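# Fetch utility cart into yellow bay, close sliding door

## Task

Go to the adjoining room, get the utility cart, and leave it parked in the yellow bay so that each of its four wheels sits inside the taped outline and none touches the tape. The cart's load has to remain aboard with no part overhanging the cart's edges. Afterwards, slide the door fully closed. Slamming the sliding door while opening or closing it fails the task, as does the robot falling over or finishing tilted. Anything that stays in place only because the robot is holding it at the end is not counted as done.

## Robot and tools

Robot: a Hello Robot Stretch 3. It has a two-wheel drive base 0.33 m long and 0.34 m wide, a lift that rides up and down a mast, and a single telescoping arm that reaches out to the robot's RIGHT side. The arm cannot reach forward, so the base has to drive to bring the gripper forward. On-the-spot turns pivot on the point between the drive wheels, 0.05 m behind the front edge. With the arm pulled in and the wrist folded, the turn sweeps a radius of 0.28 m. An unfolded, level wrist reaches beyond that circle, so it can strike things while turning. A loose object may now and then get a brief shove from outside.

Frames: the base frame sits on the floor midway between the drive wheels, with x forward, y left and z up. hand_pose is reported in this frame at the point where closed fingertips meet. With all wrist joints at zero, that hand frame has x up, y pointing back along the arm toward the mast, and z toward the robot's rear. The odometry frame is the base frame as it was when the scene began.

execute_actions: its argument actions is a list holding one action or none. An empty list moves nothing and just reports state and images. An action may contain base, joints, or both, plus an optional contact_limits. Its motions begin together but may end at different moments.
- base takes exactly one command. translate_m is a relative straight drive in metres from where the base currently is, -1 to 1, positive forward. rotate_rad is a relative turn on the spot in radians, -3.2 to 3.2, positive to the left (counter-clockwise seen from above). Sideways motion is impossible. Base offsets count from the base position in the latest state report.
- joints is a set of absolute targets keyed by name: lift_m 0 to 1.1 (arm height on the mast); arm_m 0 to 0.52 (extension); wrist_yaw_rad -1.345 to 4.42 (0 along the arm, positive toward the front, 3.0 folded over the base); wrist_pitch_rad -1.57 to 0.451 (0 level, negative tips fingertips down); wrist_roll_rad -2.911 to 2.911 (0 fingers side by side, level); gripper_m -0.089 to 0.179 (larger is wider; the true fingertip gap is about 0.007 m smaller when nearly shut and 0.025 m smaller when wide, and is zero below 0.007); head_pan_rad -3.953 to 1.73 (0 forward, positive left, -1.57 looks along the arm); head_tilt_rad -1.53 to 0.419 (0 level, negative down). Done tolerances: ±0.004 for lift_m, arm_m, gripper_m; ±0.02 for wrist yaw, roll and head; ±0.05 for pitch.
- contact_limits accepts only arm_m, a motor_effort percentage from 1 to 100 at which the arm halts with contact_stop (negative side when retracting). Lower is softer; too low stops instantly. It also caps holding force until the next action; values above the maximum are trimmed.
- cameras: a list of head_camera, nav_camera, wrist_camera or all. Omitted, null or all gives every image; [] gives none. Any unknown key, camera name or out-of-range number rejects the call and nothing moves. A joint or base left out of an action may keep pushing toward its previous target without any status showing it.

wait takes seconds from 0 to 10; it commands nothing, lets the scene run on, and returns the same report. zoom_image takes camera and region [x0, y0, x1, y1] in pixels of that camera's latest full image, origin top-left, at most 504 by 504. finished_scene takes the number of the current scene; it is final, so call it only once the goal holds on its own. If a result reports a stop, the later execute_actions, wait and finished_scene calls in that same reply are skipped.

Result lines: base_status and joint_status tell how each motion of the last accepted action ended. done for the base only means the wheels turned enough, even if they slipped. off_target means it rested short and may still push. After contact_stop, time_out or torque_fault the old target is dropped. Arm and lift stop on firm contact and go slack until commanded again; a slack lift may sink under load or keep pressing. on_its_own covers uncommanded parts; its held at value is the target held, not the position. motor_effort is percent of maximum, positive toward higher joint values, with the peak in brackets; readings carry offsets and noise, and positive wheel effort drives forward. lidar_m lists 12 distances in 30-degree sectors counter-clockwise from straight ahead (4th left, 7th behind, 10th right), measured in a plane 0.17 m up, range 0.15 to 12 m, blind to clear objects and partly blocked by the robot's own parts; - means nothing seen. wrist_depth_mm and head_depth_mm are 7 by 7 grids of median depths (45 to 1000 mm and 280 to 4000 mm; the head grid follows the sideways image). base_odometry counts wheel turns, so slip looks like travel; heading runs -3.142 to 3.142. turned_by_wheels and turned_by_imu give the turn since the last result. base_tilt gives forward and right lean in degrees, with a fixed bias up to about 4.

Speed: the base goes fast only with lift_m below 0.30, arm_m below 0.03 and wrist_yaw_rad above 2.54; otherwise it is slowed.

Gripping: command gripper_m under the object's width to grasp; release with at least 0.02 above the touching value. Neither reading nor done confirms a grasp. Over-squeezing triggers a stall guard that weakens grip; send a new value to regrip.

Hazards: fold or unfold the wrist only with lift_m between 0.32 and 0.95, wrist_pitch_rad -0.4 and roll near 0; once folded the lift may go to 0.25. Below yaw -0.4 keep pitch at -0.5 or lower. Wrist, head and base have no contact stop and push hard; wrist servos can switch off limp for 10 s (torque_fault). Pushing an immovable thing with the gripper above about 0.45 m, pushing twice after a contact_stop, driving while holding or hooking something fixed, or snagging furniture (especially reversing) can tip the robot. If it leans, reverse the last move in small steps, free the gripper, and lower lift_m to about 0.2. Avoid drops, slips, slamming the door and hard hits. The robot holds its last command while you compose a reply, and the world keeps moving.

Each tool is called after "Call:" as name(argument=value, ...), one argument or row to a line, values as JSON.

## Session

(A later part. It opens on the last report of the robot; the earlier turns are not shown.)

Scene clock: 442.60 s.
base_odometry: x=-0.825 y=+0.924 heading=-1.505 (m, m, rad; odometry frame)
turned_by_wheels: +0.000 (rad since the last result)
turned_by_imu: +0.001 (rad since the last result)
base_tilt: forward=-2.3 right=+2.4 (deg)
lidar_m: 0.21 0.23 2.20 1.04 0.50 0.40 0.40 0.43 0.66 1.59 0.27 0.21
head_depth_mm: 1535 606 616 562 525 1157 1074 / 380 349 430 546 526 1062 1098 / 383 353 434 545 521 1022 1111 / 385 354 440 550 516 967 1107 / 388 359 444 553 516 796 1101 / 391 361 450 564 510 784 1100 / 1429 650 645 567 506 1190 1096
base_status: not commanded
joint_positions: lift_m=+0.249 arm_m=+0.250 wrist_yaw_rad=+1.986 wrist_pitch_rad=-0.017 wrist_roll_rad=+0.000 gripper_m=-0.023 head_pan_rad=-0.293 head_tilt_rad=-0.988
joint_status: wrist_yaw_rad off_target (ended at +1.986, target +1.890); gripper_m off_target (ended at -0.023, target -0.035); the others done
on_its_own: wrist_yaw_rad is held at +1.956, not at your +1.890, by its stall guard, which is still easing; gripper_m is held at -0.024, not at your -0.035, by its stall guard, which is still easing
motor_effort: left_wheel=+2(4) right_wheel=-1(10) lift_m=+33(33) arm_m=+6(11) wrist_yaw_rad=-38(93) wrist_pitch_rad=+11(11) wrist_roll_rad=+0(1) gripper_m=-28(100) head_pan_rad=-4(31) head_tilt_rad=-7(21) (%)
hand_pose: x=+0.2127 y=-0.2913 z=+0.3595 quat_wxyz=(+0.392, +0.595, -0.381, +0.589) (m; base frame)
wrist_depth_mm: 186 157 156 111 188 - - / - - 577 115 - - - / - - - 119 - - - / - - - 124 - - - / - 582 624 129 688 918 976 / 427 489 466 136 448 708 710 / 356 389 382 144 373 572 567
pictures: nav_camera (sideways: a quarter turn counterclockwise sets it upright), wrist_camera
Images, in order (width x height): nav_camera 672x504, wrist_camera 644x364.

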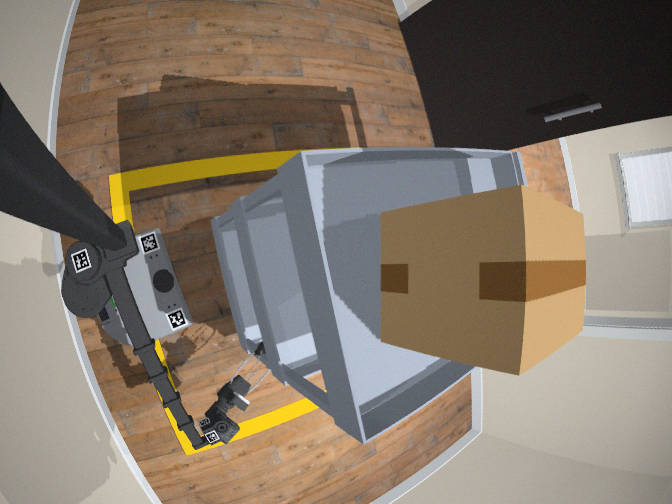

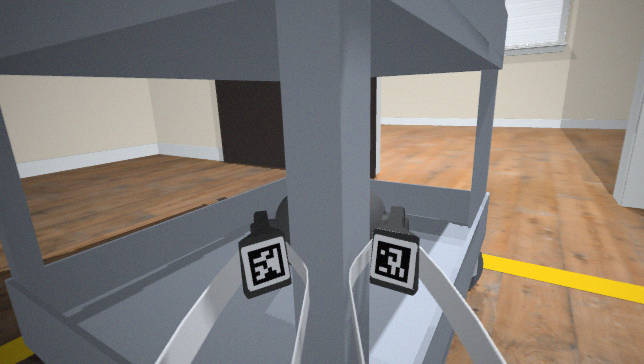

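Call:
execute_actions(
  actions=[
    {"joints":{"gripper_m":0.1,"wrist_yaw_rad":1.97}},
  ],
  cameras=[],
)

Call:
execute_actions(
  actions=[
    {"base":{"translate_m":-0.08},"joints":{"arm_m":0.29}},
  ],
  cameras=["wrist_camera","nav_camera"],
)

Scene clock: 450.77 s.
base_odometry: x=-0.825 y=+0.924 heading=-1.505 (m, m, rad; odometry frame)
turned_by_wheels: +0.000 (rad since the last result)
turned_by_imu: +0.000 (rad since the last result)
base_tilt: forward=-2.4 right=+2.4 (deg)
lidar_m: 0.21 0.23 2.20 1.04 0.50 0.40 0.40 0.43 0.66 1.59 0.27 0.21
head_depth_mm: 1537 606 617 561 526 1169 1081 / 379 349 431 545 526 1064 1094 / 382 352 436 543 520 1024 1112 / 385 355 439 550 516 969 1105 / 388 358 445 552 516 794 1096 / 391 361 450 564 510 785 1095 / 1422 652 644 567 506 1191 1104
base_status: not commanded
joint_positions: lift_m=+0.249 arm_m=+0.250 wrist_yaw_rad=+1.972 wrist_pitch_rad=-0.016 wrist_roll_rad=+0.000 gripper_m=+0.100 head_pan_rad=-0.293 head_tilt_rad=-0.988
joint_status: all done
motor_effort: left_wheel=-1(2) right_wheel=+1(6) lift_m=+33(32) arm_m=+4(6) wrist_yaw_rad=-3(25) wrist_pitch_rad=+10(10) wrist_roll_rad=+0(0) gripper_m=+0(95) head_pan_rad=-5(5) head_tilt_rad=-7(7) (%)
hand_pose: x=+0.2141 y=-0.2948 z=+0.3597 quat_wxyz=(+0.396, +0.593, -0.385, +0.587) (m; base frame)
wrist_depth_mm: 177 153 154 111 203 - - / - 516 556 115 - - - / - - - 120 - - - / - - - 126 - - - / - 584 652 132 652 994 973 / 429 492 464 139 471 697 721 / 343 386 382 146 374 574 563
pictures: none
No camera images: the call's "cameras" was empty. Leave "cameras" out to get every camera's image.

Scene clock: 452.83 s.
base_odometry: x=-0.830 y=+1.004 heading=-1.505 (m, m, rad; odometry frame)
turned_by_wheels: +0.000 (rad since the last result)
turned_by_imu: +0.000 (rad since the last result)
base_tilt: forward=-2.3 right=+2.4 (deg)
lidar_m: 0.29 0.31 2.21 0.82 0.40 0.32 0.32 0.35 0.53 1.58 0.37 0.29
head_depth_mm: 1686 1862 615 571 1256 1183 1084 / 403 691 630 574 861 1172 1100 / 393 437 540 565 855 1157 1115 / 395 441 547 569 831 1146 1106 / 398 446 552 571 830 1111 1095 / 403 450 576 575 740 1189 1094 / 406 718 645 575 603 1213 1103
base_status: done
joint_positions: lift_m=+0.249 arm_m=+0.290 wrist_yaw_rad=+1.972 wrist_pitch_rad=-0.016 wrist_roll_rad=+0.000 gripper_m=+0.100 head_pan_rad=-0.293 head_tilt_rad=-0.988
joint_status: all done
motor_effort: left_wheel=-1(4) right_wheel=+1(1) lift_m=+32(32) arm_m=+4(4) wrist_yaw_rad=-2(3) wrist_pitch_rad=+10(10) wrist_roll_rad=+0(0) gripper_m=+0(0) head_pan_rad=-3(4) head_tilt_rad=-7(8) (%)
hand_pose: x=+0.2142 y=-0.3349 z=+0.3597 quat_wxyz=(+0.396, +0.593, -0.385, +0.586) (m; base frame)
wrist_depth_mm: 320 255 214 193 326 - - / 413 497 573 211 768 - - / - - - 220 - - - / - - - 228 837 - - / - 595 672 237 653 992 966 / 719 412 461 249 463 698 716 / 609 368 318 267 557 569 571
pictures: nav_camera (sideways: a quarter turn counterclockwise sets it upright), wrist_camera
Images, in order (width x height): nav_camera 672x504, wrist_camera 644x364.

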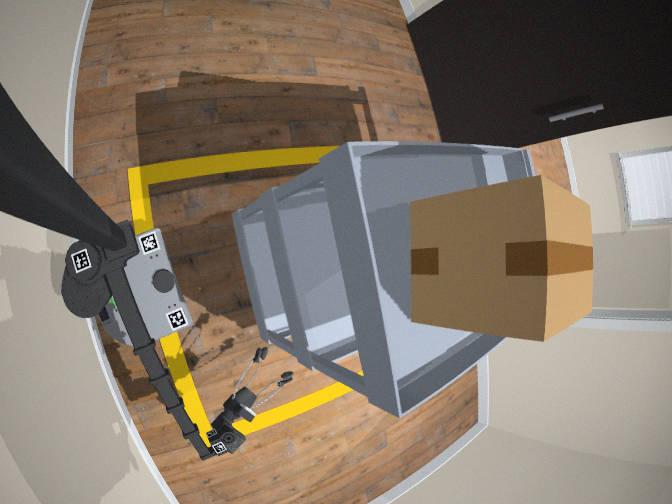

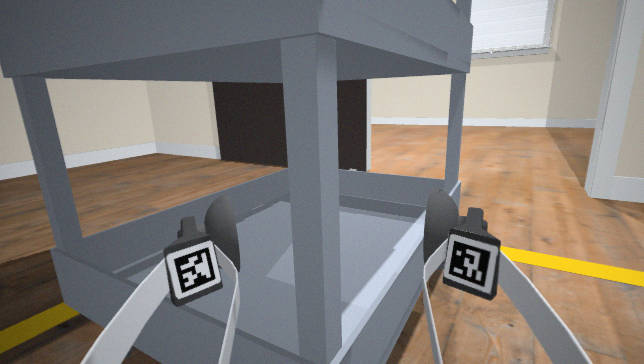

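Call:
execute_actions(
  actions=[
    {"joints":{"gripper_m":0.0,"wrist_pitch_rad":-0.4,"lift_m":0.35,"arm_m":0.33}},
  ],
  cameras=[],
)

Call:
execute_actions(
  actions=[
    {"joints":{"wrist_yaw_rad":3.0}},
  ],
  cameras=[],
)

Call:
execute_actions(
  actions=[
    {"joints":{"arm_m":0.0,"head_pan_rad":0,"head_tilt_rad":-1.0}},
  ],
  cameras=["nav_camera"],
)

Scene clock: 473.47 s.
base_odometry: x=-0.830 y=+1.004 heading=-1.505 (m, m, rad; odometry frame)
turned_by_wheels: +0.000 (rad since the last result)
turned_by_imu: +0.000 (rad since the last result)
base_tilt: forward=-2.3 right=+2.4 (deg)
lidar_m: 0.29 0.31 2.22 0.82 0.40 0.32 0.32 0.35 0.53 1.58 0.37 0.29
head_depth_mm: 1689 1856 616 572 1257 1186 1083 / 403 691 629 574 859 1167 1099 / 393 437 539 565 851 1163 1108 / 396 441 547 570 828 1151 1106 / 398 445 553 571 833 1113 1100 / 402 449 578 574 739 1186 1100 / 407 718 646 578 602 1208 1103
base_status: not commanded
joint_positions: lift_m=+0.349 arm_m=+0.330 wrist_yaw_rad=+1.971 wrist_pitch_rad=-0.413 wrist_roll_rad=+0.000 gripper_m=+0.000 head_pan_rad=-0.293 head_tilt_rad=-0.988
joint_status: all done
motor_effort: left_wheel=-1(1) right_wheel=+2(2) lift_m=+33(34) arm_m=+4(3) wrist_yaw_rad=-2(2) wrist_pitch_rad=+8(11) wrist_roll_rad=+0(1) gripper_m=-2(94) head_pan_rad=-4(4) head_tilt_rad=-7(7) (%)
hand_pose: x=+0.1858 y=-0.3871 z=+0.3629 quat_wxyz=(+0.504, +0.657, -0.261, +0.497) (m; base frame)
wrist_depth_mm: - - 212 - - - - / - - 731 855 796 - - / - 644 662 668 737 969 943 / 799 554 530 534 747 754 750 / 689 628 401 - 643 636 623 / 582 576 549 525 540 545 535 / 500 502 492 486 480 473 473
pictures: none
No camera images: the call's "cameras" was empty. Leave "cameras" out to get every camera's image.

Scene clock: 474.97 s.
base_odometry: x=-0.830 y=+1.004 heading=-1.505 (m, m, rad; odometry frame)
turned_by_wheels: +0.000 (rad since the last result)
turned_by_imu: +0.000 (rad since the last result)
base_tilt: forward=-2.3 right=+2.4 (deg)
lidar_m: 0.29 0.31 2.21 0.82 0.40 0.32 0.32 0.35 0.53 1.58 0.37 0.29
head_depth_mm: 1684 1862 618 572 1258 1184 1069 / 404 690 628 573 861 1169 1102 / 394 438 540 566 850 1163 1109 / 396 441 546 568 829 1154 1105 / 399 445 552 572 831 1120 1093 / 403 448 576 575 742 1193 1094 / 407 717 646 576 604 1212 1103
base_status: not commanded
joint_positions: lift_m=+0.349 arm_m=+0.330 wrist_yaw_rad=+2.998 wrist_pitch_rad=-0.413 wrist_roll_rad=+0.000 gripper_m=+0.000 head_pan_rad=-0.293 head_tilt_rad=-0.988
joint_status: all done
motor_effort: left_wheel=-1(1) right_wheel=+1(0) lift_m=+33(33) arm_m=+4(4) wrist_yaw_rad=+3(3) wrist_pitch_rad=+8(8) wrist_roll_rad=+0(0) gripper_m=-3(2) head_pan_rad=-3(4) head_tilt_rad=-7(7) (%)
hand_pose: x=+0.0110 y=-0.2520 z=+0.3629 quat_wxyz=(+0.195, +0.700, +0.095, +0.680) (m; base frame)
wrist_depth_mm: 449 660 - - - - - / 445 651 - - - - - / 442 644 977 - 987 583 605 / 440 599 - 829 782 518 514 / 435 536 - - 642 450 428 / 429 - - - 539 532 335 / 423 494 - - 484 477 302
pictures: none
No camera images: the call's "cameras" was empty. Leave "cameras" out to get every camera's image.

Scene clock: 478.60 s.
base_odometry: x=-0.830 y=+1.004 heading=-1.505 (m, m, rad; odometry frame)
turned_by_wheels: +0.000 (rad since the last result)
turned_by_imu: +0.000 (rad since the last result)
base_tilt: forward=-2.4 right=+2.4 (deg)
lidar_m: 0.29 0.31 2.21 0.82 0.40 0.32 0.32 0.35 0.53 1.58 0.37 0.29
head_depth_mm: 378 414 501 560 807 1140 1097 / 389 433 527 564 822 1098 1093 / 399 452 555 567 827 1140 1105 / 417 492 611 569 842 1158 1108 / 1534 740 640 570 846 1188 1110 / 1597 1870 1677 557 1336 1212 1098 / 1610 1890 1727 1511 1342 1203 1105
base_status: not commanded
joint_positions: lift_m=+0.349 arm_m=+0.002 wrist_yaw_rad=+2.998 wrist_pitch_rad=-0.414 wrist_roll_rad=+0.000 gripper_m=+0.000 head_pan_rad=-0.007 head_tilt_rad=-0.988
joint_status: all done
joint sent to its limit — the command would take arm_m past its lower limit, so that joint was sent only as far as its limit.
motor_effort: left_wheel=-1(1) right_wheel=+1(1) lift_m=+33(33) arm_m=-3(2) wrist_yaw_rad=+2(3) wrist_pitch_rad=+9(9) wrist_roll_rad=+0(1) gripper_m=-3(3) head_pan_rad=+5(31) head_tilt_rad=-7(7) (%)
hand_pose: x=+0.0109 y=+0.0755 z=+0.3628 quat_wxyz=(+0.195, +0.700, +0.096, +0.680) (m; base frame)
wrist_depth_mm: 387 - - - - - - / 385 - - - - - - / 389 480 992 991 974 956 961 / 386 510 815 792 780 766 750 / 385 522 668 - 640 640 629 / 383 525 - 542 544 544 348 / 377 487 - - 482 474 407
pictures: nav_camera (sideways: a quarter turn counterclockwise sets it upright)
Images, in order (width x height): nav_camera 672x504.

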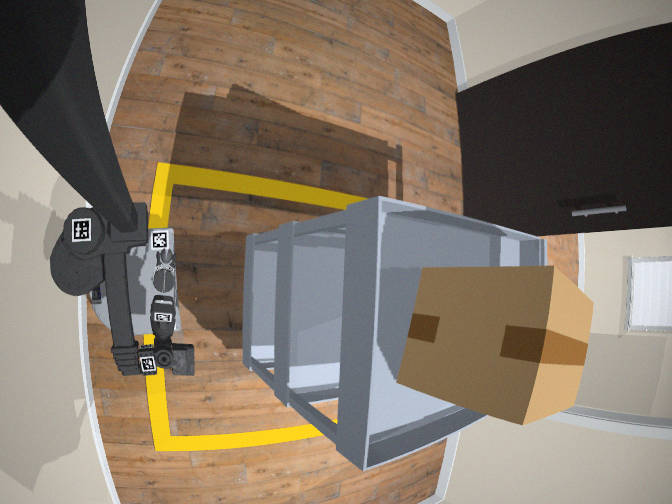

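Call:
execute_actions(
  actions=[
    {"joints":{"lift_m":0.25}},
  ],
  cameras=[],
)

Call:
execute_actions(
  actions=[
    {"base":{"rotate_rad":1.43},"joints":{"head_pan_rad":-1.57,"head_tilt_rad":-0.9}},
  ],
  cameras=["nav_camera","head_camera"],
)

Scene clock: 484.40 s.
base_odometry: x=-0.830 y=+1.004 heading=-1.505 (m, m, rad; odometry frame)
turned_by_wheels: +0.000 (rad since the last result)
turned_by_imu: +0.001 (rad since the last result)
base_tilt: forward=-2.3 right=+2.3 (deg)
lidar_m: 0.29 0.31 2.22 0.82 0.40 0.32 0.32 0.34 0.53 1.58 0.37 0.29
head_depth_mm: 378 415 500 560 806 1135 1082 / 390 433 527 564 824 1100 1102 / 399 452 555 565 824 1142 1103 / 416 493 610 569 840 1151 1106 / 1541 741 640 571 846 1189 1105 / 1606 1868 1686 555 1336 1214 1094 / 1624 1887 1737 1509 1348 1214 1107
base_status: not commanded
joint_positions: lift_m=+0.251 arm_m=+0.002 wrist_yaw_rad=+2.998 wrist_pitch_rad=-0.415 wrist_roll_rad=+0.000 gripper_m=+0.000 head_pan_rad=-0.007 head_tilt_rad=-0.988
joint_status: all done
motor_effort: left_wheel=-1(1) right_wheel=+1(1) lift_m=+8(29) arm_m=-3(3) wrist_yaw_rad=+2(2) wrist_pitch_rad=+9(9) wrist_roll_rad=+0(0) gripper_m=-2(3) head_pan_rad=+4(6) head_tilt_rad=-7(7) (%)
hand_pose: x=+0.0108 y=+0.0754 z=+0.2642 quat_wxyz=(+0.195, +0.700, +0.096, +0.680) (m; base frame)
wrist_depth_mm: 384 - - - - - - / 384 - - - - - 960 / 389 486 796 789 766 758 738 / 387 498 636 627 617 600 595 / 378 497 540 - 509 501 482 / 357 - - - 429 431 416 / - - - - 379 381 370
pictures: none
No camera images: the call's "cameras" was empty. Leave "cameras" out to get every camera's image.

Scene clock: 486.63 s.
base_odometry: x=-0.830 y=+1.004 heading=-0.075 (m, m, rad; odometry frame)
turned_by_wheels: +1.430 (rad since the last result)
turned_by_imu: +1.430 (rad since the last result)
base_tilt: forward=-2.3 right=+2.4 (deg)
lidar_m: 1.31 0.46 0.33 0.32 0.33 0.44 1.17 1.63 0.30 0.29 0.30 2.29
head_depth_mm: 462 402 511 598 800 914 1090 / 466 411 491 579 547 989 1126 / 468 422 509 592 544 982 1138 / 473 433 524 597 543 981 1111 / 2728 449 586 611 543 915 1101 / 1514 1609 702 601 567 1221 1103 / 1473 1723 1886 1584 1372 1238 1113
base_status: done
joint_positions: lift_m=+0.251 arm_m=+0.002 wrist_yaw_rad=+2.998 wrist_pitch_rad=-0.415 wrist_roll_rad=+0.000 gripper_m=+0.000 head_pan_rad=-1.563 head_tilt_rad=-0.902
joint_status: all done
motor_effort: left_wheel=-1(6) right_wheel=+1(7) lift_m=+8(7) arm_m=-2(2) wrist_yaw_rad=+2(2) wrist_pitch_rad=+9(9) wrist_roll_rad=+0(0) gripper_m=-3(3) head_pan_rad=-4(51) head_tilt_rad=+1(13) (%)
hand_pose: x=+0.0108 y=+0.0754 z=+0.2642 quat_wxyz=(+0.195, +0.700, +0.096, +0.680) (m; base frame)
wrist_depth_mm: 301 - 323 337 353 367 385 / 325 - 354 369 387 408 432 / 357 370 394 409 430 458 487 / 392 409 439 455 478 501 539 / 428 443 472 - 513 502 497 / 459 - - - 429 432 428 / - - - - 381 379 372
pictures: head_camera (sideways: a quarter turn clockwise sets it upright), nav_camera (sideways: a quarter turn counterclockwise sets it upright)
Images, in order (width x height): head_camera 896x504, nav_camera 672x504.

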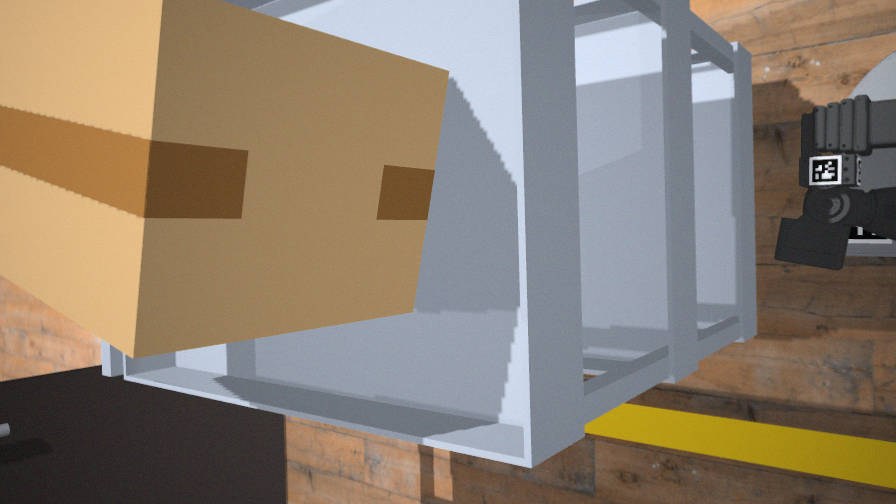

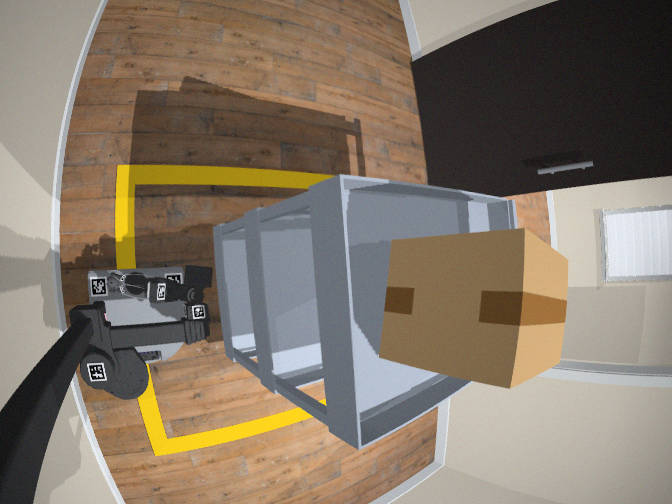

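Call:
execute_actions(
  actions=[
    {"base":{"translate_m":0.8},"joints":{"head_pan_rad":-2.0,"head_tilt_rad":-0.8}},
  ],
  cameras=["nav_camera","head_camera"],
)

Scene clock: 495.37 s.
base_odometry: x=-0.033 y=+0.944 heading=-0.075 (m, m, rad; odometry frame)
turned_by_wheels: +0.000 (rad since the last result)
turned_by_imu: -0.001 (rad since the last result)
base_tilt: forward=-2.4 right=+2.3 (deg)
lidar_m: 1.37 0.48 0.34 0.33 0.34 0.46 1.22 0.68 0.86 1.64 1.69 1.45
head_depth_mm: 1859 1021 1277 1154 1303 1241 1120 / 3369 1026 1250 1472 1411 1265 1121 / 3667 2672 2096 1721 1460 1268 1140 / 3744 2720 2122 1728 1465 1271 1116 / 3535 2535 1958 1739 1480 1272 1127 / 1426 1599 1851 1747 1476 1281 1128 / 1382 1534 1752 1754 1495 1291 1131
base_status: done
joint_positions: lift_m=+0.251 arm_m=+0.002 wrist_yaw_rad=+2.999 wrist_pitch_rad=-0.415 wrist_roll_rad=+0.000 gripper_m=+0.000 head_pan_rad=-1.993 head_tilt_rad=-0.803
joint_status: all done
motor_effort: left_wheel=-1(5) right_wheel=+0(6) lift_m=+8(8) arm_m=-3(3) wrist_yaw_rad=+2(2) wrist_pitch_rad=+9(9) wrist_roll_rad=-1(0) gripper_m=-2(4) head_pan_rad=-5(39) head_tilt_rad=+2(18) (%)
hand_pose: x=+0.0107 y=+0.0754 z=+0.2642 quat_wxyz=(+0.195, +0.700, +0.096, +0.680) (m; base frame)
wrist_depth_mm: 310 - 334 347 366 380 401 / 338 - 368 382 402 423 448 / 367 381 407 427 451 473 505 / 410 428 452 463 488 521 549 / 438 460 490 - 519 503 498 / 464 - - - 425 432 427 / - - - - 382 378 374
pictures: head_camera (sideways: a quarter turn clockwise sets it upright), nav_camera (sideways: a quarter turn counterclockwise sets it upright)
Images, in order (width x height): head_camera 896x504, nav_camera 672x504.

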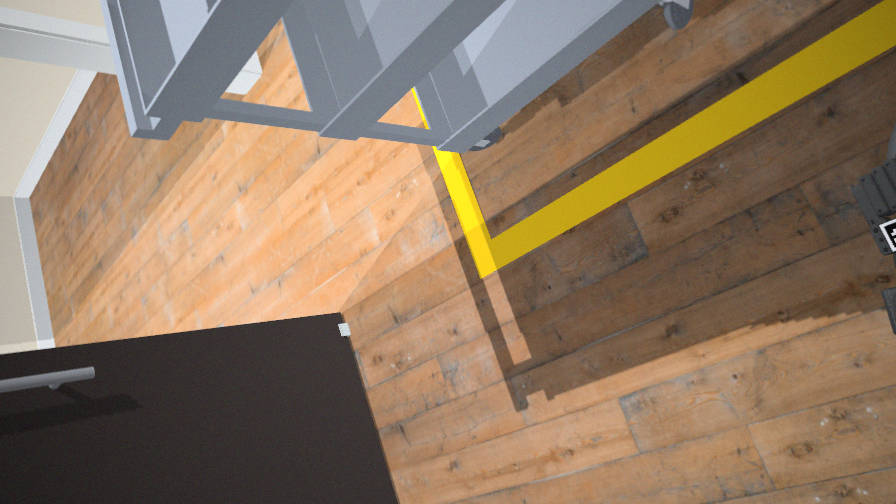

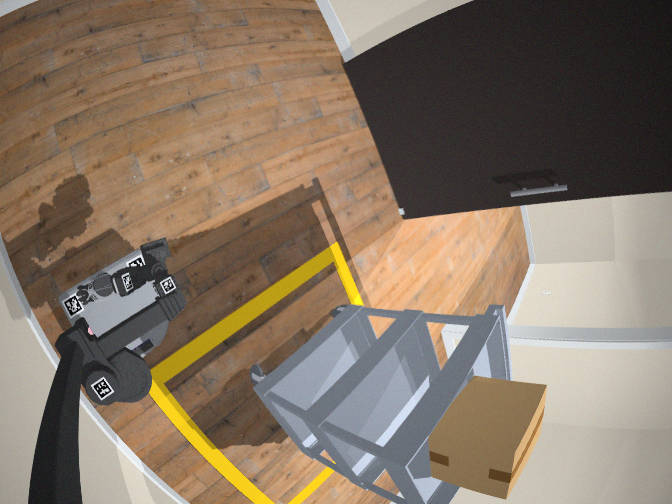

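Call:
zoom_image(
  camera="head_camera",
  region=[380, 60, 600, 260],
)

Region (380, 60, 600, 260) of head_camera's 896x504 image, scaled by 2.291, with more detail than that image has; it fills the top 458 rows of this view, and the rest is white.

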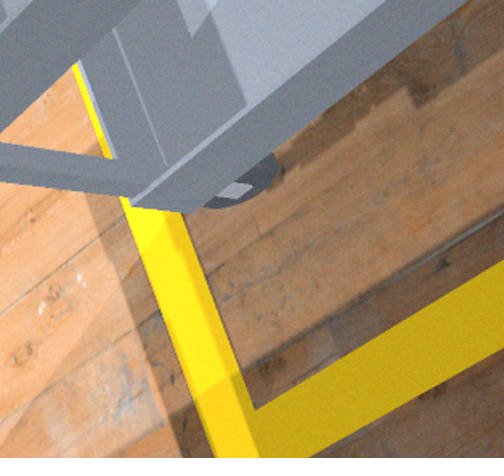

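Call:
execute_actions(
  actions=[
    {"base":{"rotate_rad":-0.876}},
  ],
  cameras=[],
)

Call:
execute_actions(
  actions=[
    {"base":{"translate_m":0.75}},
  ],
  cameras=[],
)

Call:
execute_actions(
  actions=[
    {"base":{"translate_m":0.73}},
  ],
  cameras=[],
)

Call:
execute_actions(
  actions=[
    {"base":{"rotate_rad":0.876},"joints":{"lift_m":0.36,"head_pan_rad":-1.9,"head_tilt_rad":-0.8}},
  ],
  cameras=["nav_camera","head_camera"],
)

Scene clock: 509.27 s.
base_odometry: x=-0.033 y=+0.944 heading=-0.951 (m, m, rad; odometry frame)
turned_by_wheels: -0.876 (rad since the last result)
turned_by_imu: -0.876 (rad since the last result)
base_tilt: forward=-2.3 right=+2.4 (deg)
lidar_m: 1.73 1.40 0.81 0.41 0.33 0.33 0.36 0.57 0.68 0.68 1.06 1.64
head_depth_mm: 1965 2224 2066 1693 1453 1266 1111 / 2034 2320 2069 1707 1457 1258 1110 / 2091 2404 2108 1729 1448 1274 1141 / 2139 1054 1301 1451 1404 1268 1124 / 2137 976 835 1025 1326 1283 1129 / 790 849 826 1141 1387 1288 1127 / 731 819 899 1172 1402 1283 1138
base_status: done
joint_positions: lift_m=+0.251 arm_m=+0.002 wrist_yaw_rad=+2.999 wrist_pitch_rad=-0.415 wrist_roll_rad=+0.000 gripper_m=+0.000 head_pan_rad=-1.993 head_tilt_rad=-0.803
joint_status: not commanded
motor_effort: left_wheel=+2(7) right_wheel=-2(6) lift_m=+8(7) arm_m=-3(3) wrist_yaw_rad=+1(1) wrist_pitch_rad=+9(9) wrist_roll_rad=+0(0) gripper_m=-2(3) head_pan_rad=-4(4) head_tilt_rad=+2(2) (%)
hand_pose: x=+0.0107 y=+0.0755 z=+0.2642 quat_wxyz=(+0.195, +0.700, +0.096, +0.680) (m; base frame)
wrist_depth_mm: 279 - 443 638 - - - / 294 - 484 694 962 - 961 / 309 344 530 706 764 742 743 / 319 371 559 632 612 609 592 / 331 395 541 - 512 503 496 / 330 - - - 430 432 425 / - - - - 382 378 373
pictures: none
No camera images: the call's "cameras" was empty. Leave "cameras" out to get every camera's image.

Scene clock: 513.47 s.
base_odometry: x=+0.403 y=+0.333 heading=-0.951 (m, m, rad; odometry frame)
turned_by_wheels: +0.000 (rad since the last result)
turned_by_imu: -0.001 (rad since the last result)
base_tilt: forward=-2.3 right=+2.3 (deg)
lidar_m: 1.14 0.93 0.92 1.01 0.92 0.91 1.00 1.10 1.09 1.31 1.07 1.06
head_depth_mm: 1013 1080 1355 1548 1447 1260 1114 / 1064 1142 1411 1604 1455 1260 1120 / 1340 1454 1429 1599 1459 1272 1135 / 2488 2417 2039 1687 1468 1277 1125 / 2536 2632 2112 1737 1472 1275 1128 / 2058 2254 2150 1748 1492 1270 1131 / 1887 2652 2144 1760 1486 1288 1137
base_status: done
joint_positions: lift_m=+0.251 arm_m=+0.002 wrist_yaw_rad=+2.999 wrist_pitch_rad=-0.415 wrist_roll_rad=+0.000 gripper_m=+0.000 head_pan_rad=-1.993 head_tilt_rad=-0.803
joint_status: not commanded
motor_effort: left_wheel=+2(8) right_wheel=-2(4) lift_m=+8(8) arm_m=-2(2) wrist_yaw_rad=+1(1) wrist_pitch_rad=+9(9) wrist_roll_rad=+0(0) gripper_m=-3(4) head_pan_rad=-3(3) head_tilt_rad=+2(2) (%)
hand_pose: x=+0.0107 y=+0.0755 z=+0.2641 quat_wxyz=(+0.195, +0.700, +0.096, +0.680) (m; base frame)
wrist_depth_mm: 726 - - - 921 799 712 / 768 - - - 948 842 761 / 775 804 798 783 794 751 737 / 662 656 641 627 612 597 593 / 542 535 539 - 511 505 498 / 472 - - - 428 434 429 / - - - - 382 378 373
pictures: none
No camera images: the call's "cameras" was empty. Leave "cameras" out to get every camera's image.

Scene clock: 517.60 s.
base_odometry: x=+0.827 y=-0.261 heading=-0.951 (m, m, rad; odometry frame)
turned_by_wheels: +0.000 (rad since the last result)
turned_by_imu: -0.001 (rad since the last result)
base_tilt: forward=-2.3 right=+2.3 (deg)
lidar_m: 0.57 0.47 0.46 0.51 0.79 1.48 1.62 1.56 1.22 0.61 0.56 0.55
head_depth_mm: 2760 2662 2068 1704 1455 1259 1111 / 2863 2677 2077 1712 1447 1266 1120 / 2633 2601 2091 1718 1460 1265 1140 / 2112 2482 2057 1723 1455 1273 1126 / 1153 1256 1382 1537 1468 1277 1128 / 921 988 1060 1143 1253 1253 1129 / 767 810 859 918 983 1114 1121
base_status: done
joint_positions: lift_m=+0.251 arm_m=+0.002 wrist_yaw_rad=+2.999 wrist_pitch_rad=-0.415 wrist_roll_rad=+0.000 gripper_m=+0.000 head_pan_rad=-1.993 head_tilt_rad=-0.803
joint_status: not commanded
motor_effort: left_wheel=+1(7) right_wheel=-2(5) lift_m=+8(8) arm_m=-3(3) wrist_yaw_rad=+2(2) wrist_pitch_rad=+9(9) wrist_roll_rad=+0(0) gripper_m=-3(3) head_pan_rad=-5(5) head_tilt_rad=+2(2) (%)
hand_pose: x=+0.0107 y=+0.0755 z=+0.2641 quat_wxyz=(+0.195, +0.700, +0.096, +0.680) (m; base frame)
wrist_depth_mm: - - 644 538 467 414 369 / - - 706 596 507 444 393 / 853 802 740 655 556 480 420 / 659 649 638 629 583 509 450 / 544 532 545 - 509 506 466 / 474 - - - 428 432 422 / - - - - 379 378 372
pictures: none
No camera images: the call's "cameras" was empty. Leave "cameras" out to get every camera's image.

Scene clock: 519.43 s.
base_odometry: x=+0.827 y=-0.261 heading=-0.075 (m, m, rad; odometry frame)
turned_by_wheels: +0.876 (rad since the last result)
turned_by_imu: +0.877 (rad since the last result)
base_tilt: forward=-2.4 right=+2.4 (deg)
lidar_m: 0.46 0.48 0.65 1.47 1.52 1.62 1.57 0.72 0.58 0.55 0.57 0.48
head_depth_mm: 509 574 672 838 1116 1255 1113 / 519 603 703 835 1044 1239 1118 / 503 578 680 829 1061 1241 1152 / 484 555 648 783 980 1219 1140 / 468 533 620 739 921 1193 1146 / 452 513 593 703 857 1111 1129 / 438 495 569 668 809 1029 1134
base_status: done
joint_positions: lift_m=+0.359 arm_m=+0.002 wrist_yaw_rad=+2.999 wrist_pitch_rad=-0.415 wrist_roll_rad=+0.000 gripper_m=+0.000 head_pan_rad=-1.907 head_tilt_rad=-0.803
joint_status: all done
motor_effort: left_wheel=-1(6) right_wheel=+1(6) lift_m=+33(35) arm_m=-2(2) wrist_yaw_rad=+2(1) wrist_pitch_rad=+10(10) wrist_roll_rad=+0(0) gripper_m=-3(3) head_pan_rad=+5(18) head_tilt_rad=+2(4) (%)
hand_pose: x=+0.0107 y=+0.0754 z=+0.3725 quat_wxyz=(+0.195, +0.700, +0.096, +0.680) (m; base frame)
wrist_depth_mm: - - - - - 645 471 / - - - - - 668 477 / - - - - 948 688 496 / 862 851 821 812 784 692 502 / 695 683 689 - 658 635 514 / 586 585 - 555 551 557 509 / 517 526 - - 490 486 478
pictures: head_camera (sideways: a quarter turn clockwise sets it upright), nav_camera (sideways: a quarter turn counterclockwise sets it upright)
Images, in order (width x height): head_camera 896x504, nav_camera 672x504.

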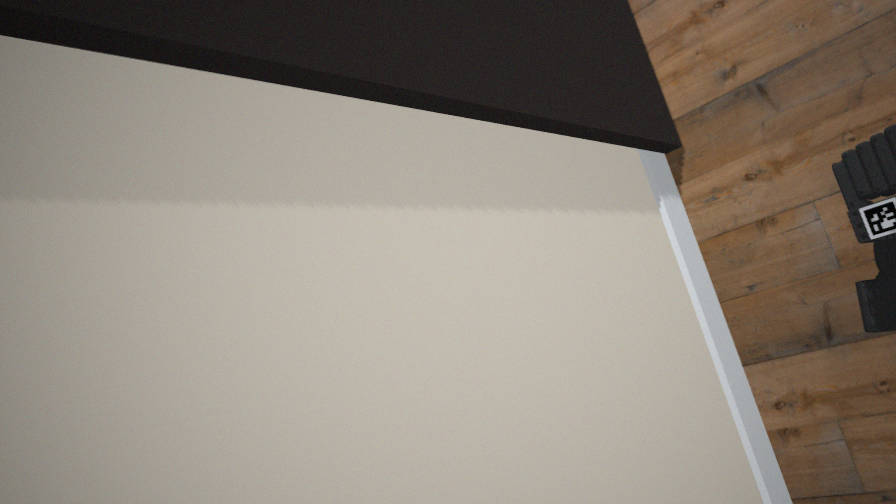

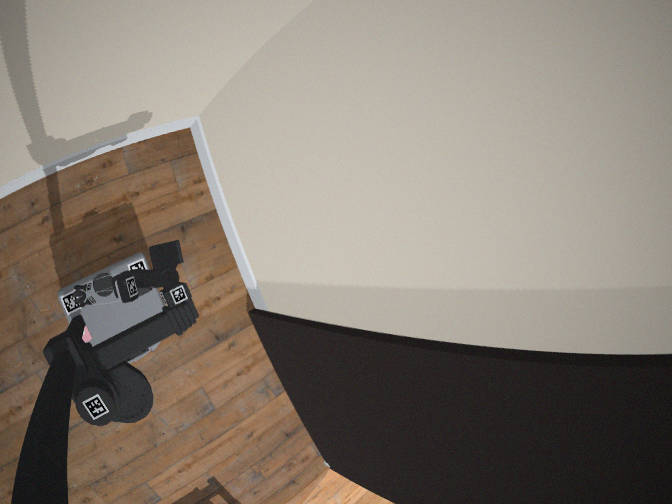

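Call:
execute_actions(
  actions=[
    {"joints":{"wrist_yaw_rad":0.0}},
  ],
  cameras=[],
)

Call:
execute_actions(
  actions=[
    {"joints":{"wrist_pitch_rad":-0.55,"arm_m":0.1}},
  ],
  cameras=[],
)

Call:
execute_actions(
  actions=[
    {"joints":{"wrist_yaw_rad":-0.9}},
  ],
  cameras=[],
)

Call:
execute_actions(
  actions=[
    {"joints":{"arm_m":0.23},"contact_limits":{"arm_m":15}},
  ],
  cameras=["wrist_camera","head_camera"],
)

Scene clock: 532.37 s.
base_odometry: x=+0.827 y=-0.261 heading=-0.075 (m, m, rad; odometry frame)
turned_by_wheels: +0.000 (rad since the last result)
turned_by_imu: +0.001 (rad since the last result)
base_tilt: forward=-2.4 right=+2.3 (deg)
lidar_m: 0.46 0.48 0.65 1.48 1.53 1.62 1.57 0.72 0.58 0.55 0.57 0.48
head_depth_mm: 509 575 672 838 1112 1266 1110 / 520 602 701 830 1048 1243 1120 / 501 578 681 829 1054 1242 1151 / 484 554 649 785 985 1233 1163 / 467 534 618 741 914 1196 1131 / 453 513 593 703 858 1115 1130 / 437 496 569 666 810 1025 1133
base_status: not commanded
joint_positions: lift_m=+0.359 arm_m=+0.002 wrist_yaw_rad=+0.002 wrist_pitch_rad=-0.415 wrist_roll_rad=+0.000 gripper_m=+0.000 head_pan_rad=-1.907 head_tilt_rad=-0.803
joint_status: all done
motor_effort: left_wheel=-2(1) right_wheel=+1(1) lift_m=+33(33) arm_m=-2(3) wrist_yaw_rad=-3(5) wrist_pitch_rad=+10(10) wrist_roll_rad=+0(0) gripper_m=-3(3) head_pan_rad=+5(4) head_tilt_rad=+2(2) (%)
hand_pose: x=-0.0211 y=-0.3718 z=+0.3725 quat_wxyz=(+0.692, +0.147, -0.691, -0.145) (m; base frame)
wrist_depth_mm: 276 277 277 279 281 283 284 / 302 304 307 309 308 312 313 / 335 338 340 339 343 347 348 / 374 378 378 382 386 388 379 / 428 430 431 - 439 443 399 / 482 480 485 502 506 493 442 / 512 512 502 499 491 485 472
pictures: none
No camera images: the call's "cameras" was empty. Leave "cameras" out to get every camera's image.

Scene clock: 534.33 s.
base_odometry: x=+0.827 y=-0.261 heading=-0.075 (m, m, rad; odometry frame)
turned_by_wheels: +0.000 (rad since the last result)
turned_by_imu: +0.000 (rad since the last result)
base_tilt: forward=-2.3 right=+2.4 (deg)
lidar_m: 0.46 0.48 0.65 1.48 1.52 1.61 1.57 0.72 0.58 0.55 0.57 0.48
head_depth_mm: 510 573 672 840 1116 1257 1115 / 521 602 702 835 1046 1245 1117 / 501 578 682 828 1058 1250 1125 / 483 555 647 782 986 1229 1085 / 467 533 619 740 915 1151 1113 / 453 514 592 702 862 1112 1127 / 438 495 569 668 810 1029 1133
base_status: not commanded
joint_positions: lift_m=+0.359 arm_m=+0.100 wrist_yaw_rad=+0.001 wrist_pitch_rad=-0.562 wrist_roll_rad=+0.000 gripper_m=+0.000 head_pan_rad=-1.907 head_tilt_rad=-0.803
joint_status: all done
motor_effort: left_wheel=-1(1) right_wheel=+1(1) lift_m=+33(33) arm_m=+4(5) wrist_yaw_rad=-2(2) wrist_pitch_rad=+8(9) wrist_roll_rad=+0(0) gripper_m=-3(3) head_pan_rad=+3(5) head_tilt_rad=+2(2) (%)
hand_pose: x=-0.0213 y=-0.4487 z=+0.3410 quat_wxyz=(+0.680, +0.197, -0.679, -0.196) (m; base frame)
wrist_depth_mm: 194 197 197 200 201 203 204 / 219 221 222 224 226 228 230 / 249 250 253 257 258 262 264 / 288 290 295 297 303 305 307 / 344 348 351 - 363 367 369 / 415 420 420 438 443 431 404 / 464 463 455 453 446 444 429
pictures: none
No camera images: the call's "cameras" was empty. Leave "cameras" out to get every camera's image.

Scene clock: 535.77 s.
base_odometry: x=+0.827 y=-0.261 heading=-0.075 (m, m, rad; odometry frame)
turned_by_wheels: +0.000 (rad since the last result)
turned_by_imu: +0.000 (rad since the last result)
base_tilt: forward=-2.4 right=+2.4 (deg)
lidar_m: 0.46 0.48 0.65 1.48 1.52 1.62 1.57 0.72 0.58 0.55 0.57 0.48
head_depth_mm: 510 576 671 837 1110 1254 1111 / 520 604 701 830 1050 1247 1119 / 501 578 681 827 1058 1260 1135 / 485 555 648 781 981 1233 - / 468 534 620 741 915 1187 1127 / 451 513 594 702 860 1106 1133 / 437 495 569 667 809 1026 1136
base_status: not commanded
joint_positions: lift_m=+0.359 arm_m=+0.100 wrist_yaw_rad=-0.898 wrist_pitch_rad=-0.562 wrist_roll_rad=+0.000 gripper_m=+0.000 head_pan_rad=-1.907 head_tilt_rad=-0.803
joint_status: all done
motor_effort: left_wheel=-1(2) right_wheel=+1(1) lift_m=+33(34) arm_m=+4(4) wrist_yaw_rad=-2(1) wrist_pitch_rad=+7(7) wrist_roll_rad=+0(0) gripper_m=-3(3) head_pan_rad=+5(5) head_tilt_rad=+2(1) (%)
hand_pose: x=-0.1810 y=-0.3717 z=+0.3410 quat_wxyz=(+0.527, -0.118, -0.697, -0.472) (m; base frame)
wrist_depth_mm: 196 232 292 327 473 - - / 206 247 316 373 566 909 899 / 218 262 345 425 701 760 744 / 231 281 380 489 645 633 630 / 247 305 417 - 560 561 551 / 264 331 419 495 494 495 489 / 282 358 448 451 449 446 442
pictures: none
No camera images: the call's "cameras" was empty. Leave "cameras" out to get every camera's image.

Scene clock: 537.97 s.
base_odometry: x=+0.827 y=-0.261 heading=-0.075 (m, m, rad; odometry frame)
turned_by_wheels: +0.000 (rad since the last result)
turned_by_imu: +0.000 (rad since the last result)
base_tilt: forward=-2.4 right=+2.4 (deg)
lidar_m: 0.46 0.48 0.65 1.48 1.53 1.61 1.57 0.72 0.57 0.55 0.57 0.48
head_depth_mm: 510 573 674 835 1104 1271 1114 / 521 603 702 833 1046 1243 1122 / 501 578 680 829 1061 1254 1140 / 483 556 649 782 966 - 1121 / 467 532 621 739 918 1149 1129 / 452 513 593 702 862 1103 1129 / 437 494 568 667 809 1030 1135
base_status: not commanded
joint_positions: lift_m=+0.359 arm_m=+0.230 wrist_yaw_rad=-0.899 wrist_pitch_rad=-0.562 wrist_roll_rad=+0.000 gripper_m=+0.000 head_pan_rad=-1.907 head_tilt_rad=-0.803
joint_status: all done
motor_effort: left_wheel=-2(2) right_wheel=+1(1) lift_m=+33(33) arm_m=+4(4) wrist_yaw_rad=-1(2) wrist_pitch_rad=+8(8) wrist_roll_rad=+0(0) gripper_m=-3(3) head_pan_rad=+5(5) head_tilt_rad=+2(1) (%)
contact_limits: arm_m 15 (drawing in: default 24, maximum 40; extending or still: default 35, maximum 56)
hand_pose: x=-0.1811 y=-0.5015 z=+0.3410 quat_wxyz=(+0.527, -0.118, -0.697, -0.472) (m; base frame)
wrist_depth_mm: 97 110 140 189 246 343 - / 103 117 151 211 272 538 895 / 107 125 164 239 321 720 743 / 114 135 181 262 387 639 635 / 122 146 198 - 531 558 551 / 130 158 209 397 490 494 494 / 139 173 280 415 449 445 438
pictures: head_camera (sideways: a quarter turn clockwise sets it upright), wrist_camera
Images, in order (width x height): head_camera 896x504, wrist_camera 644x364.

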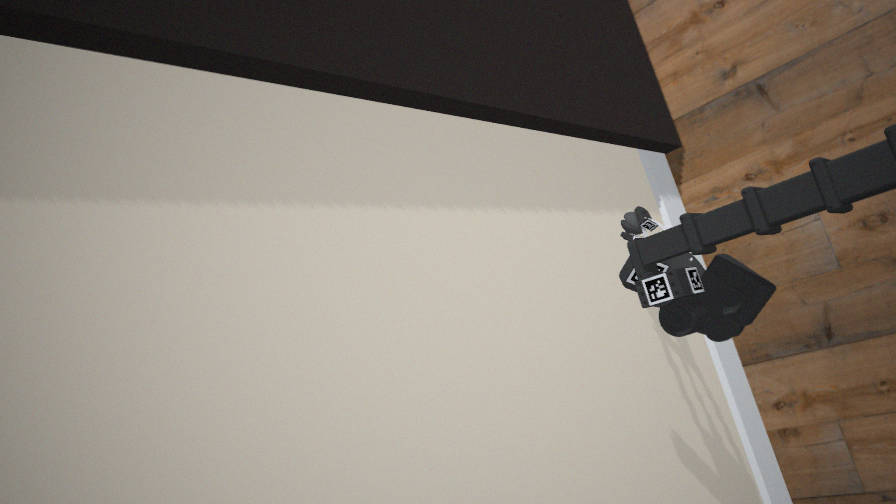

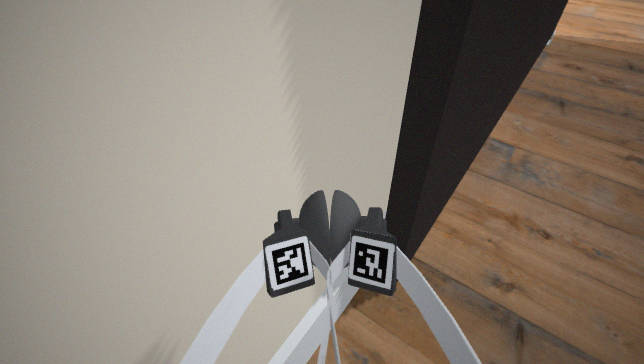

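Call:
execute_actions(
  actions=[
    {"base":{"translate_m":-0.1}},
  ],
  cameras=["head_camera","wrist_camera"],
)

Scene clock: 542.07 s.
base_odometry: x=+0.727 y=-0.254 heading=-0.075 (m, m, rad; odometry frame)
turned_by_wheels: +0.000 (rad since the last result)
turned_by_imu: +0.001 (rad since the last result)
base_tilt: forward=-2.3 right=+2.4 (deg)
lidar_m: 0.56 0.58 0.78 1.47 1.52 1.51 1.48 0.72 0.56 0.55 0.57 0.59
head_depth_mm: 482 563 674 840 1116 1257 1114 / 465 537 638 788 1024 1238 1115 / 495 561 654 782 989 1229 1139 / 486 557 651 784 967 - 1129 / 468 535 622 741 918 1158 1125 / 453 516 596 704 865 1116 1135 / 439 496 570 669 810 1034 1137
base_status: done
joint_positions: lift_m=+0.359 arm_m=+0.230 wrist_yaw_rad=-0.899 wrist_pitch_rad=-0.562 wrist_roll_rad=+0.000 gripper_m=+0.000 head_pan_rad=-1.907 head_tilt_rad=-0.803
joint_status: not commanded
motor_effort: left_wheel=-1(5) right_wheel=+2(1) lift_m=+34(33) arm_m=+4(4) wrist_yaw_rad=-2(1) wrist_pitch_rad=+8(8) wrist_roll_rad=+0(0) gripper_m=-3(3) head_pan_rad=+4(5) head_tilt_rad=+1(2) (%)
hand_pose: x=-0.1811 y=-0.5015 z=+0.3410 quat_wxyz=(+0.527, -0.118, -0.697, -0.472) (m; base frame)
wrist_depth_mm: 99 112 141 174 161 355 - / 104 119 154 194 189 548 888 / 109 127 167 219 232 722 746 / 116 137 184 245 305 645 633 / 124 148 202 - 538 556 559 / 132 161 211 382 494 495 485 / 140 176 285 411 449 445 440
pictures: head_camera (sideways: a quarter turn clockwise sets it upright), wrist_camera
Images, in order (width x height): head_camera 896x504, wrist_camera 644x364.

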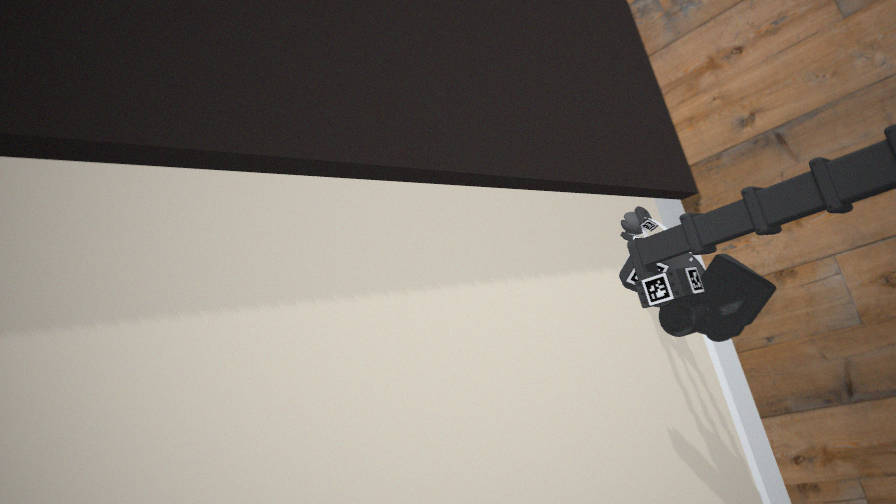

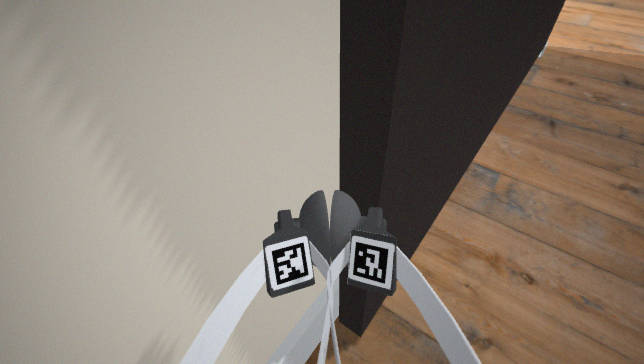

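Nearly touching. Continue.

Call:
execute_actions(
  actions=[
    {"base":{"translate_m":-0.1}},
  ],
  cameras=["head_camera","wrist_camera"],
)

Scene clock: 546.77 s.
base_odometry: x=+0.628 y=-0.246 heading=-0.075 (m, m, rad; odometry frame)
turned_by_wheels: +0.000 (rad since the last result)
turned_by_imu: +0.027 (rad since the last result)
base_tilt: forward=-2.3 right=+2.4 (deg)
lidar_m: 0.66 0.68 0.94 1.47 1.53 1.40 1.38 0.70 0.54 0.55 0.58 0.68
head_depth_mm: 475 552 660 820 1085 1262 1111 / 457 530 630 771 1002 1242 1121 / 454 523 611 736 932 1227 1139 / 481 552 647 777 961 - 1118 / 467 531 618 735 916 1154 1123 / 453 516 594 708 866 1118 1133 / 440 498 572 672 818 1043 1132
base_status: done
joint_positions: lift_m=+0.360 arm_m=+0.230 wrist_yaw_rad=-0.902 wrist_pitch_rad=-0.567 wrist_roll_rad=+0.000 gripper_m=+0.000 head_pan_rad=-1.905 head_tilt_rad=-0.801
joint_status: not commanded
motor_effort: left_wheel=-1(12) right_wheel=+0(31) lift_m=+26(33) arm_m=+4(6) wrist_yaw_rad=+2(23) wrist_pitch_rad=+11(27) wrist_roll_rad=+0(0) gripper_m=-3(3) head_pan_rad=+4(3) head_tilt_rad=+1(2) (%)
hand_pose: x=-0.1809 y=-0.5006 z=+0.3404 quat_wxyz=(+0.525, -0.117, -0.697, -0.474) (m; base frame)
wrist_depth_mm: 97 110 138 128 148 305 - / 102 117 149 146 175 450 898 / 108 125 163 167 216 700 738 / 115 135 179 195 281 640 627 / 123 146 199 - 494 555 548 / 131 159 209 314 492 493 490 / 140 175 280 366 449 445 439
pictures: head_camera (sideways: a quarter turn clockwise sets it upright), wrist_camera
Images, in order (width x height): head_camera 896x504, wrist_camera 644x364.

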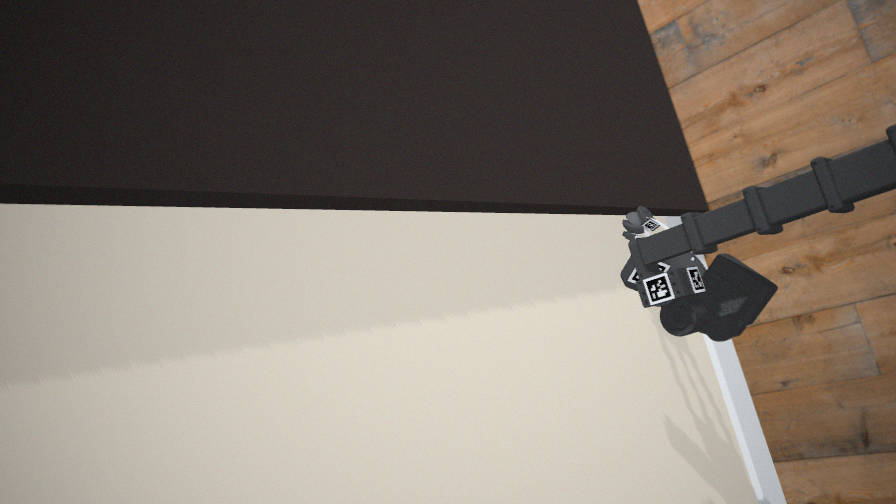

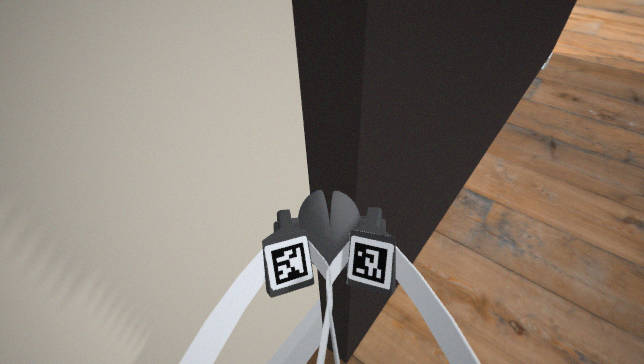

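Call:
execute_actions(
  actions=[
    {"base":{"rotate_rad":-0.04}},
  ],
  cameras=[],
)

Call:
execute_actions(
  actions=[
    {"base":{"translate_m":-0.25}},
  ],
  cameras=["head_camera","wrist_camera"],
)

Scene clock: 550.10 s.
base_odometry: x=+0.628 y=-0.246 heading=-0.115 (m, m, rad; odometry frame)
turned_by_wheels: -0.040 (rad since the last result)
turned_by_imu: -0.040 (rad since the last result)
base_tilt: forward=-2.3 right=+2.4 (deg)
lidar_m: 0.66 0.68 0.91 1.48 1.52 1.41 1.38 0.73 0.54 0.55 0.57 0.69
head_depth_mm: 487 568 680 847 1133 1261 1114 / 468 543 645 795 1028 1242 1122 / 451 519 609 741 950 1214 1136 / 483 552 645 780 966 - 1122 / 472 538 625 747 920 1159 1124 / 455 516 597 706 862 1110 1133 / 441 498 572 670 810 1026 1129
base_status: done
joint_positions: lift_m=+0.360 arm_m=+0.230 wrist_yaw_rad=-0.898 wrist_pitch_rad=-0.568 wrist_roll_rad=+0.000 gripper_m=+0.000 head_pan_rad=-1.905 head_tilt_rad=-0.801
joint_status: not commanded
motor_effort: left_wheel=+2(7) right_wheel=-3(18) lift_m=+26(26) arm_m=+3(4) wrist_yaw_rad=-3(12) wrist_pitch_rad=+11(19) wrist_roll_rad=+0(0) gripper_m=-3(3) head_pan_rad=+2(2) head_tilt_rad=+1(0) (%)
hand_pose: x=-0.1803 y=-0.5012 z=+0.3403 quat_wxyz=(+0.526, -0.116, -0.697, -0.473) (m; base frame)
wrist_depth_mm: 101 115 140 119 169 398 - / 106 123 154 135 203 649 885 / 112 131 172 156 252 718 741 / 119 140 190 185 334 635 631 / 127 152 208 - 533 556 547 / 135 165 219 303 490 493 486 / 143 180 293 384 448 443 439
pictures: none
No camera images: the call's "cameras" was empty. Leave "cameras" out to get every camera's image.

Scene clock: 553.77 s.
base_odometry: x=+0.379 y=-0.218 heading=-0.115 (m, m, rad; odometry frame)
turned_by_wheels: +0.000 (rad since the last result)
turned_by_imu: +0.014 (rad since the last result)
base_tilt: forward=-2.4 right=+2.4 (deg)
lidar_m: 0.90 0.94 1.26 1.47 1.52 1.15 1.14 0.72 0.54 0.56 0.58 0.78
head_depth_mm: 488 568 680 845 1126 1260 1109 / 469 544 648 793 1034 1246 1115 / 453 520 615 749 957 1230 1139 / 484 552 649 777 965 - 1124 / 475 540 627 752 927 1167 1129 / 459 521 599 713 870 1121 1130 / 444 502 577 675 821 1041 1134
base_status: done
joint_positions: lift_m=+0.360 arm_m=+0.230 wrist_yaw_rad=-0.897 wrist_pitch_rad=-0.568 wrist_roll_rad=+0.000 gripper_m=+0.000 head_pan_rad=-1.905 head_tilt_rad=-0.801
joint_status: not commanded
motor_effort: left_wheel=+1(10) right_wheel=-2(32) lift_m=+26(26) arm_m=+4(4) wrist_yaw_rad=-4(17) wrist_pitch_rad=+11(23) wrist_roll_rad=+0(0) gripper_m=-3(5) head_pan_rad=+3(4) head_tilt_rad=+1(1) (%)
hand_pose: x=-0.1801 y=-0.5013 z=+0.3402 quat_wxyz=(+0.526, -0.115, -0.697, -0.473) (m; base frame)
wrist_depth_mm: 103 118 138 118 172 381 - / 108 125 153 134 206 596 887 / 114 134 172 154 254 716 738 / 122 144 193 184 334 637 630 / 129 155 212 - 536 560 550 / 138 169 222 305 497 494 490 / 147 185 301 379 446 443 437
pictures: head_camera (sideways: a quarter turn clockwise sets it upright), wrist_camera
Images, in order (width x height): head_camera 896x504, wrist_camera 644x364.

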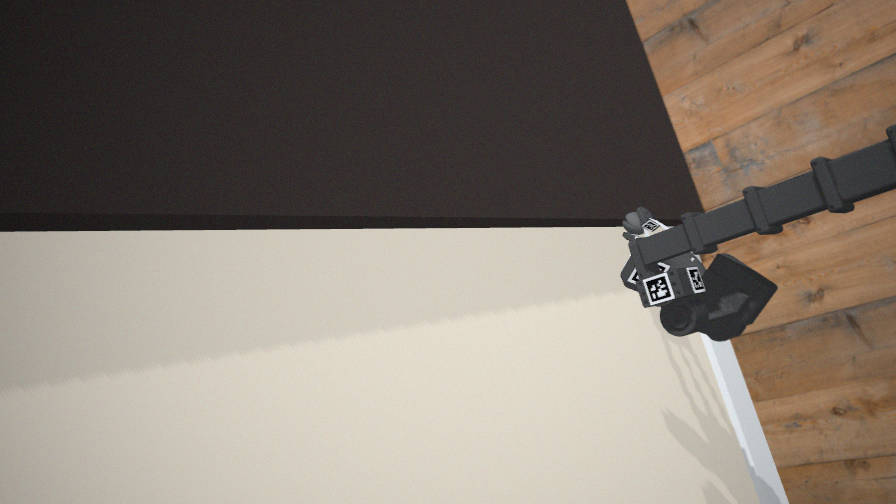

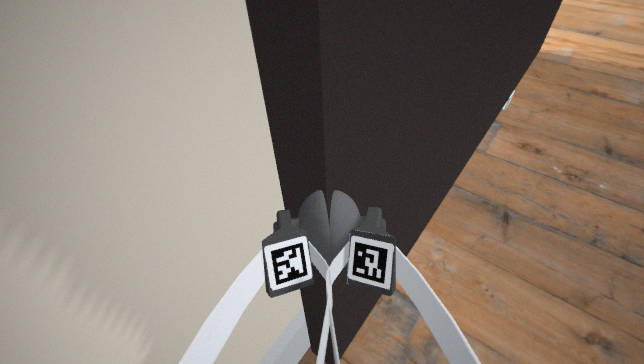

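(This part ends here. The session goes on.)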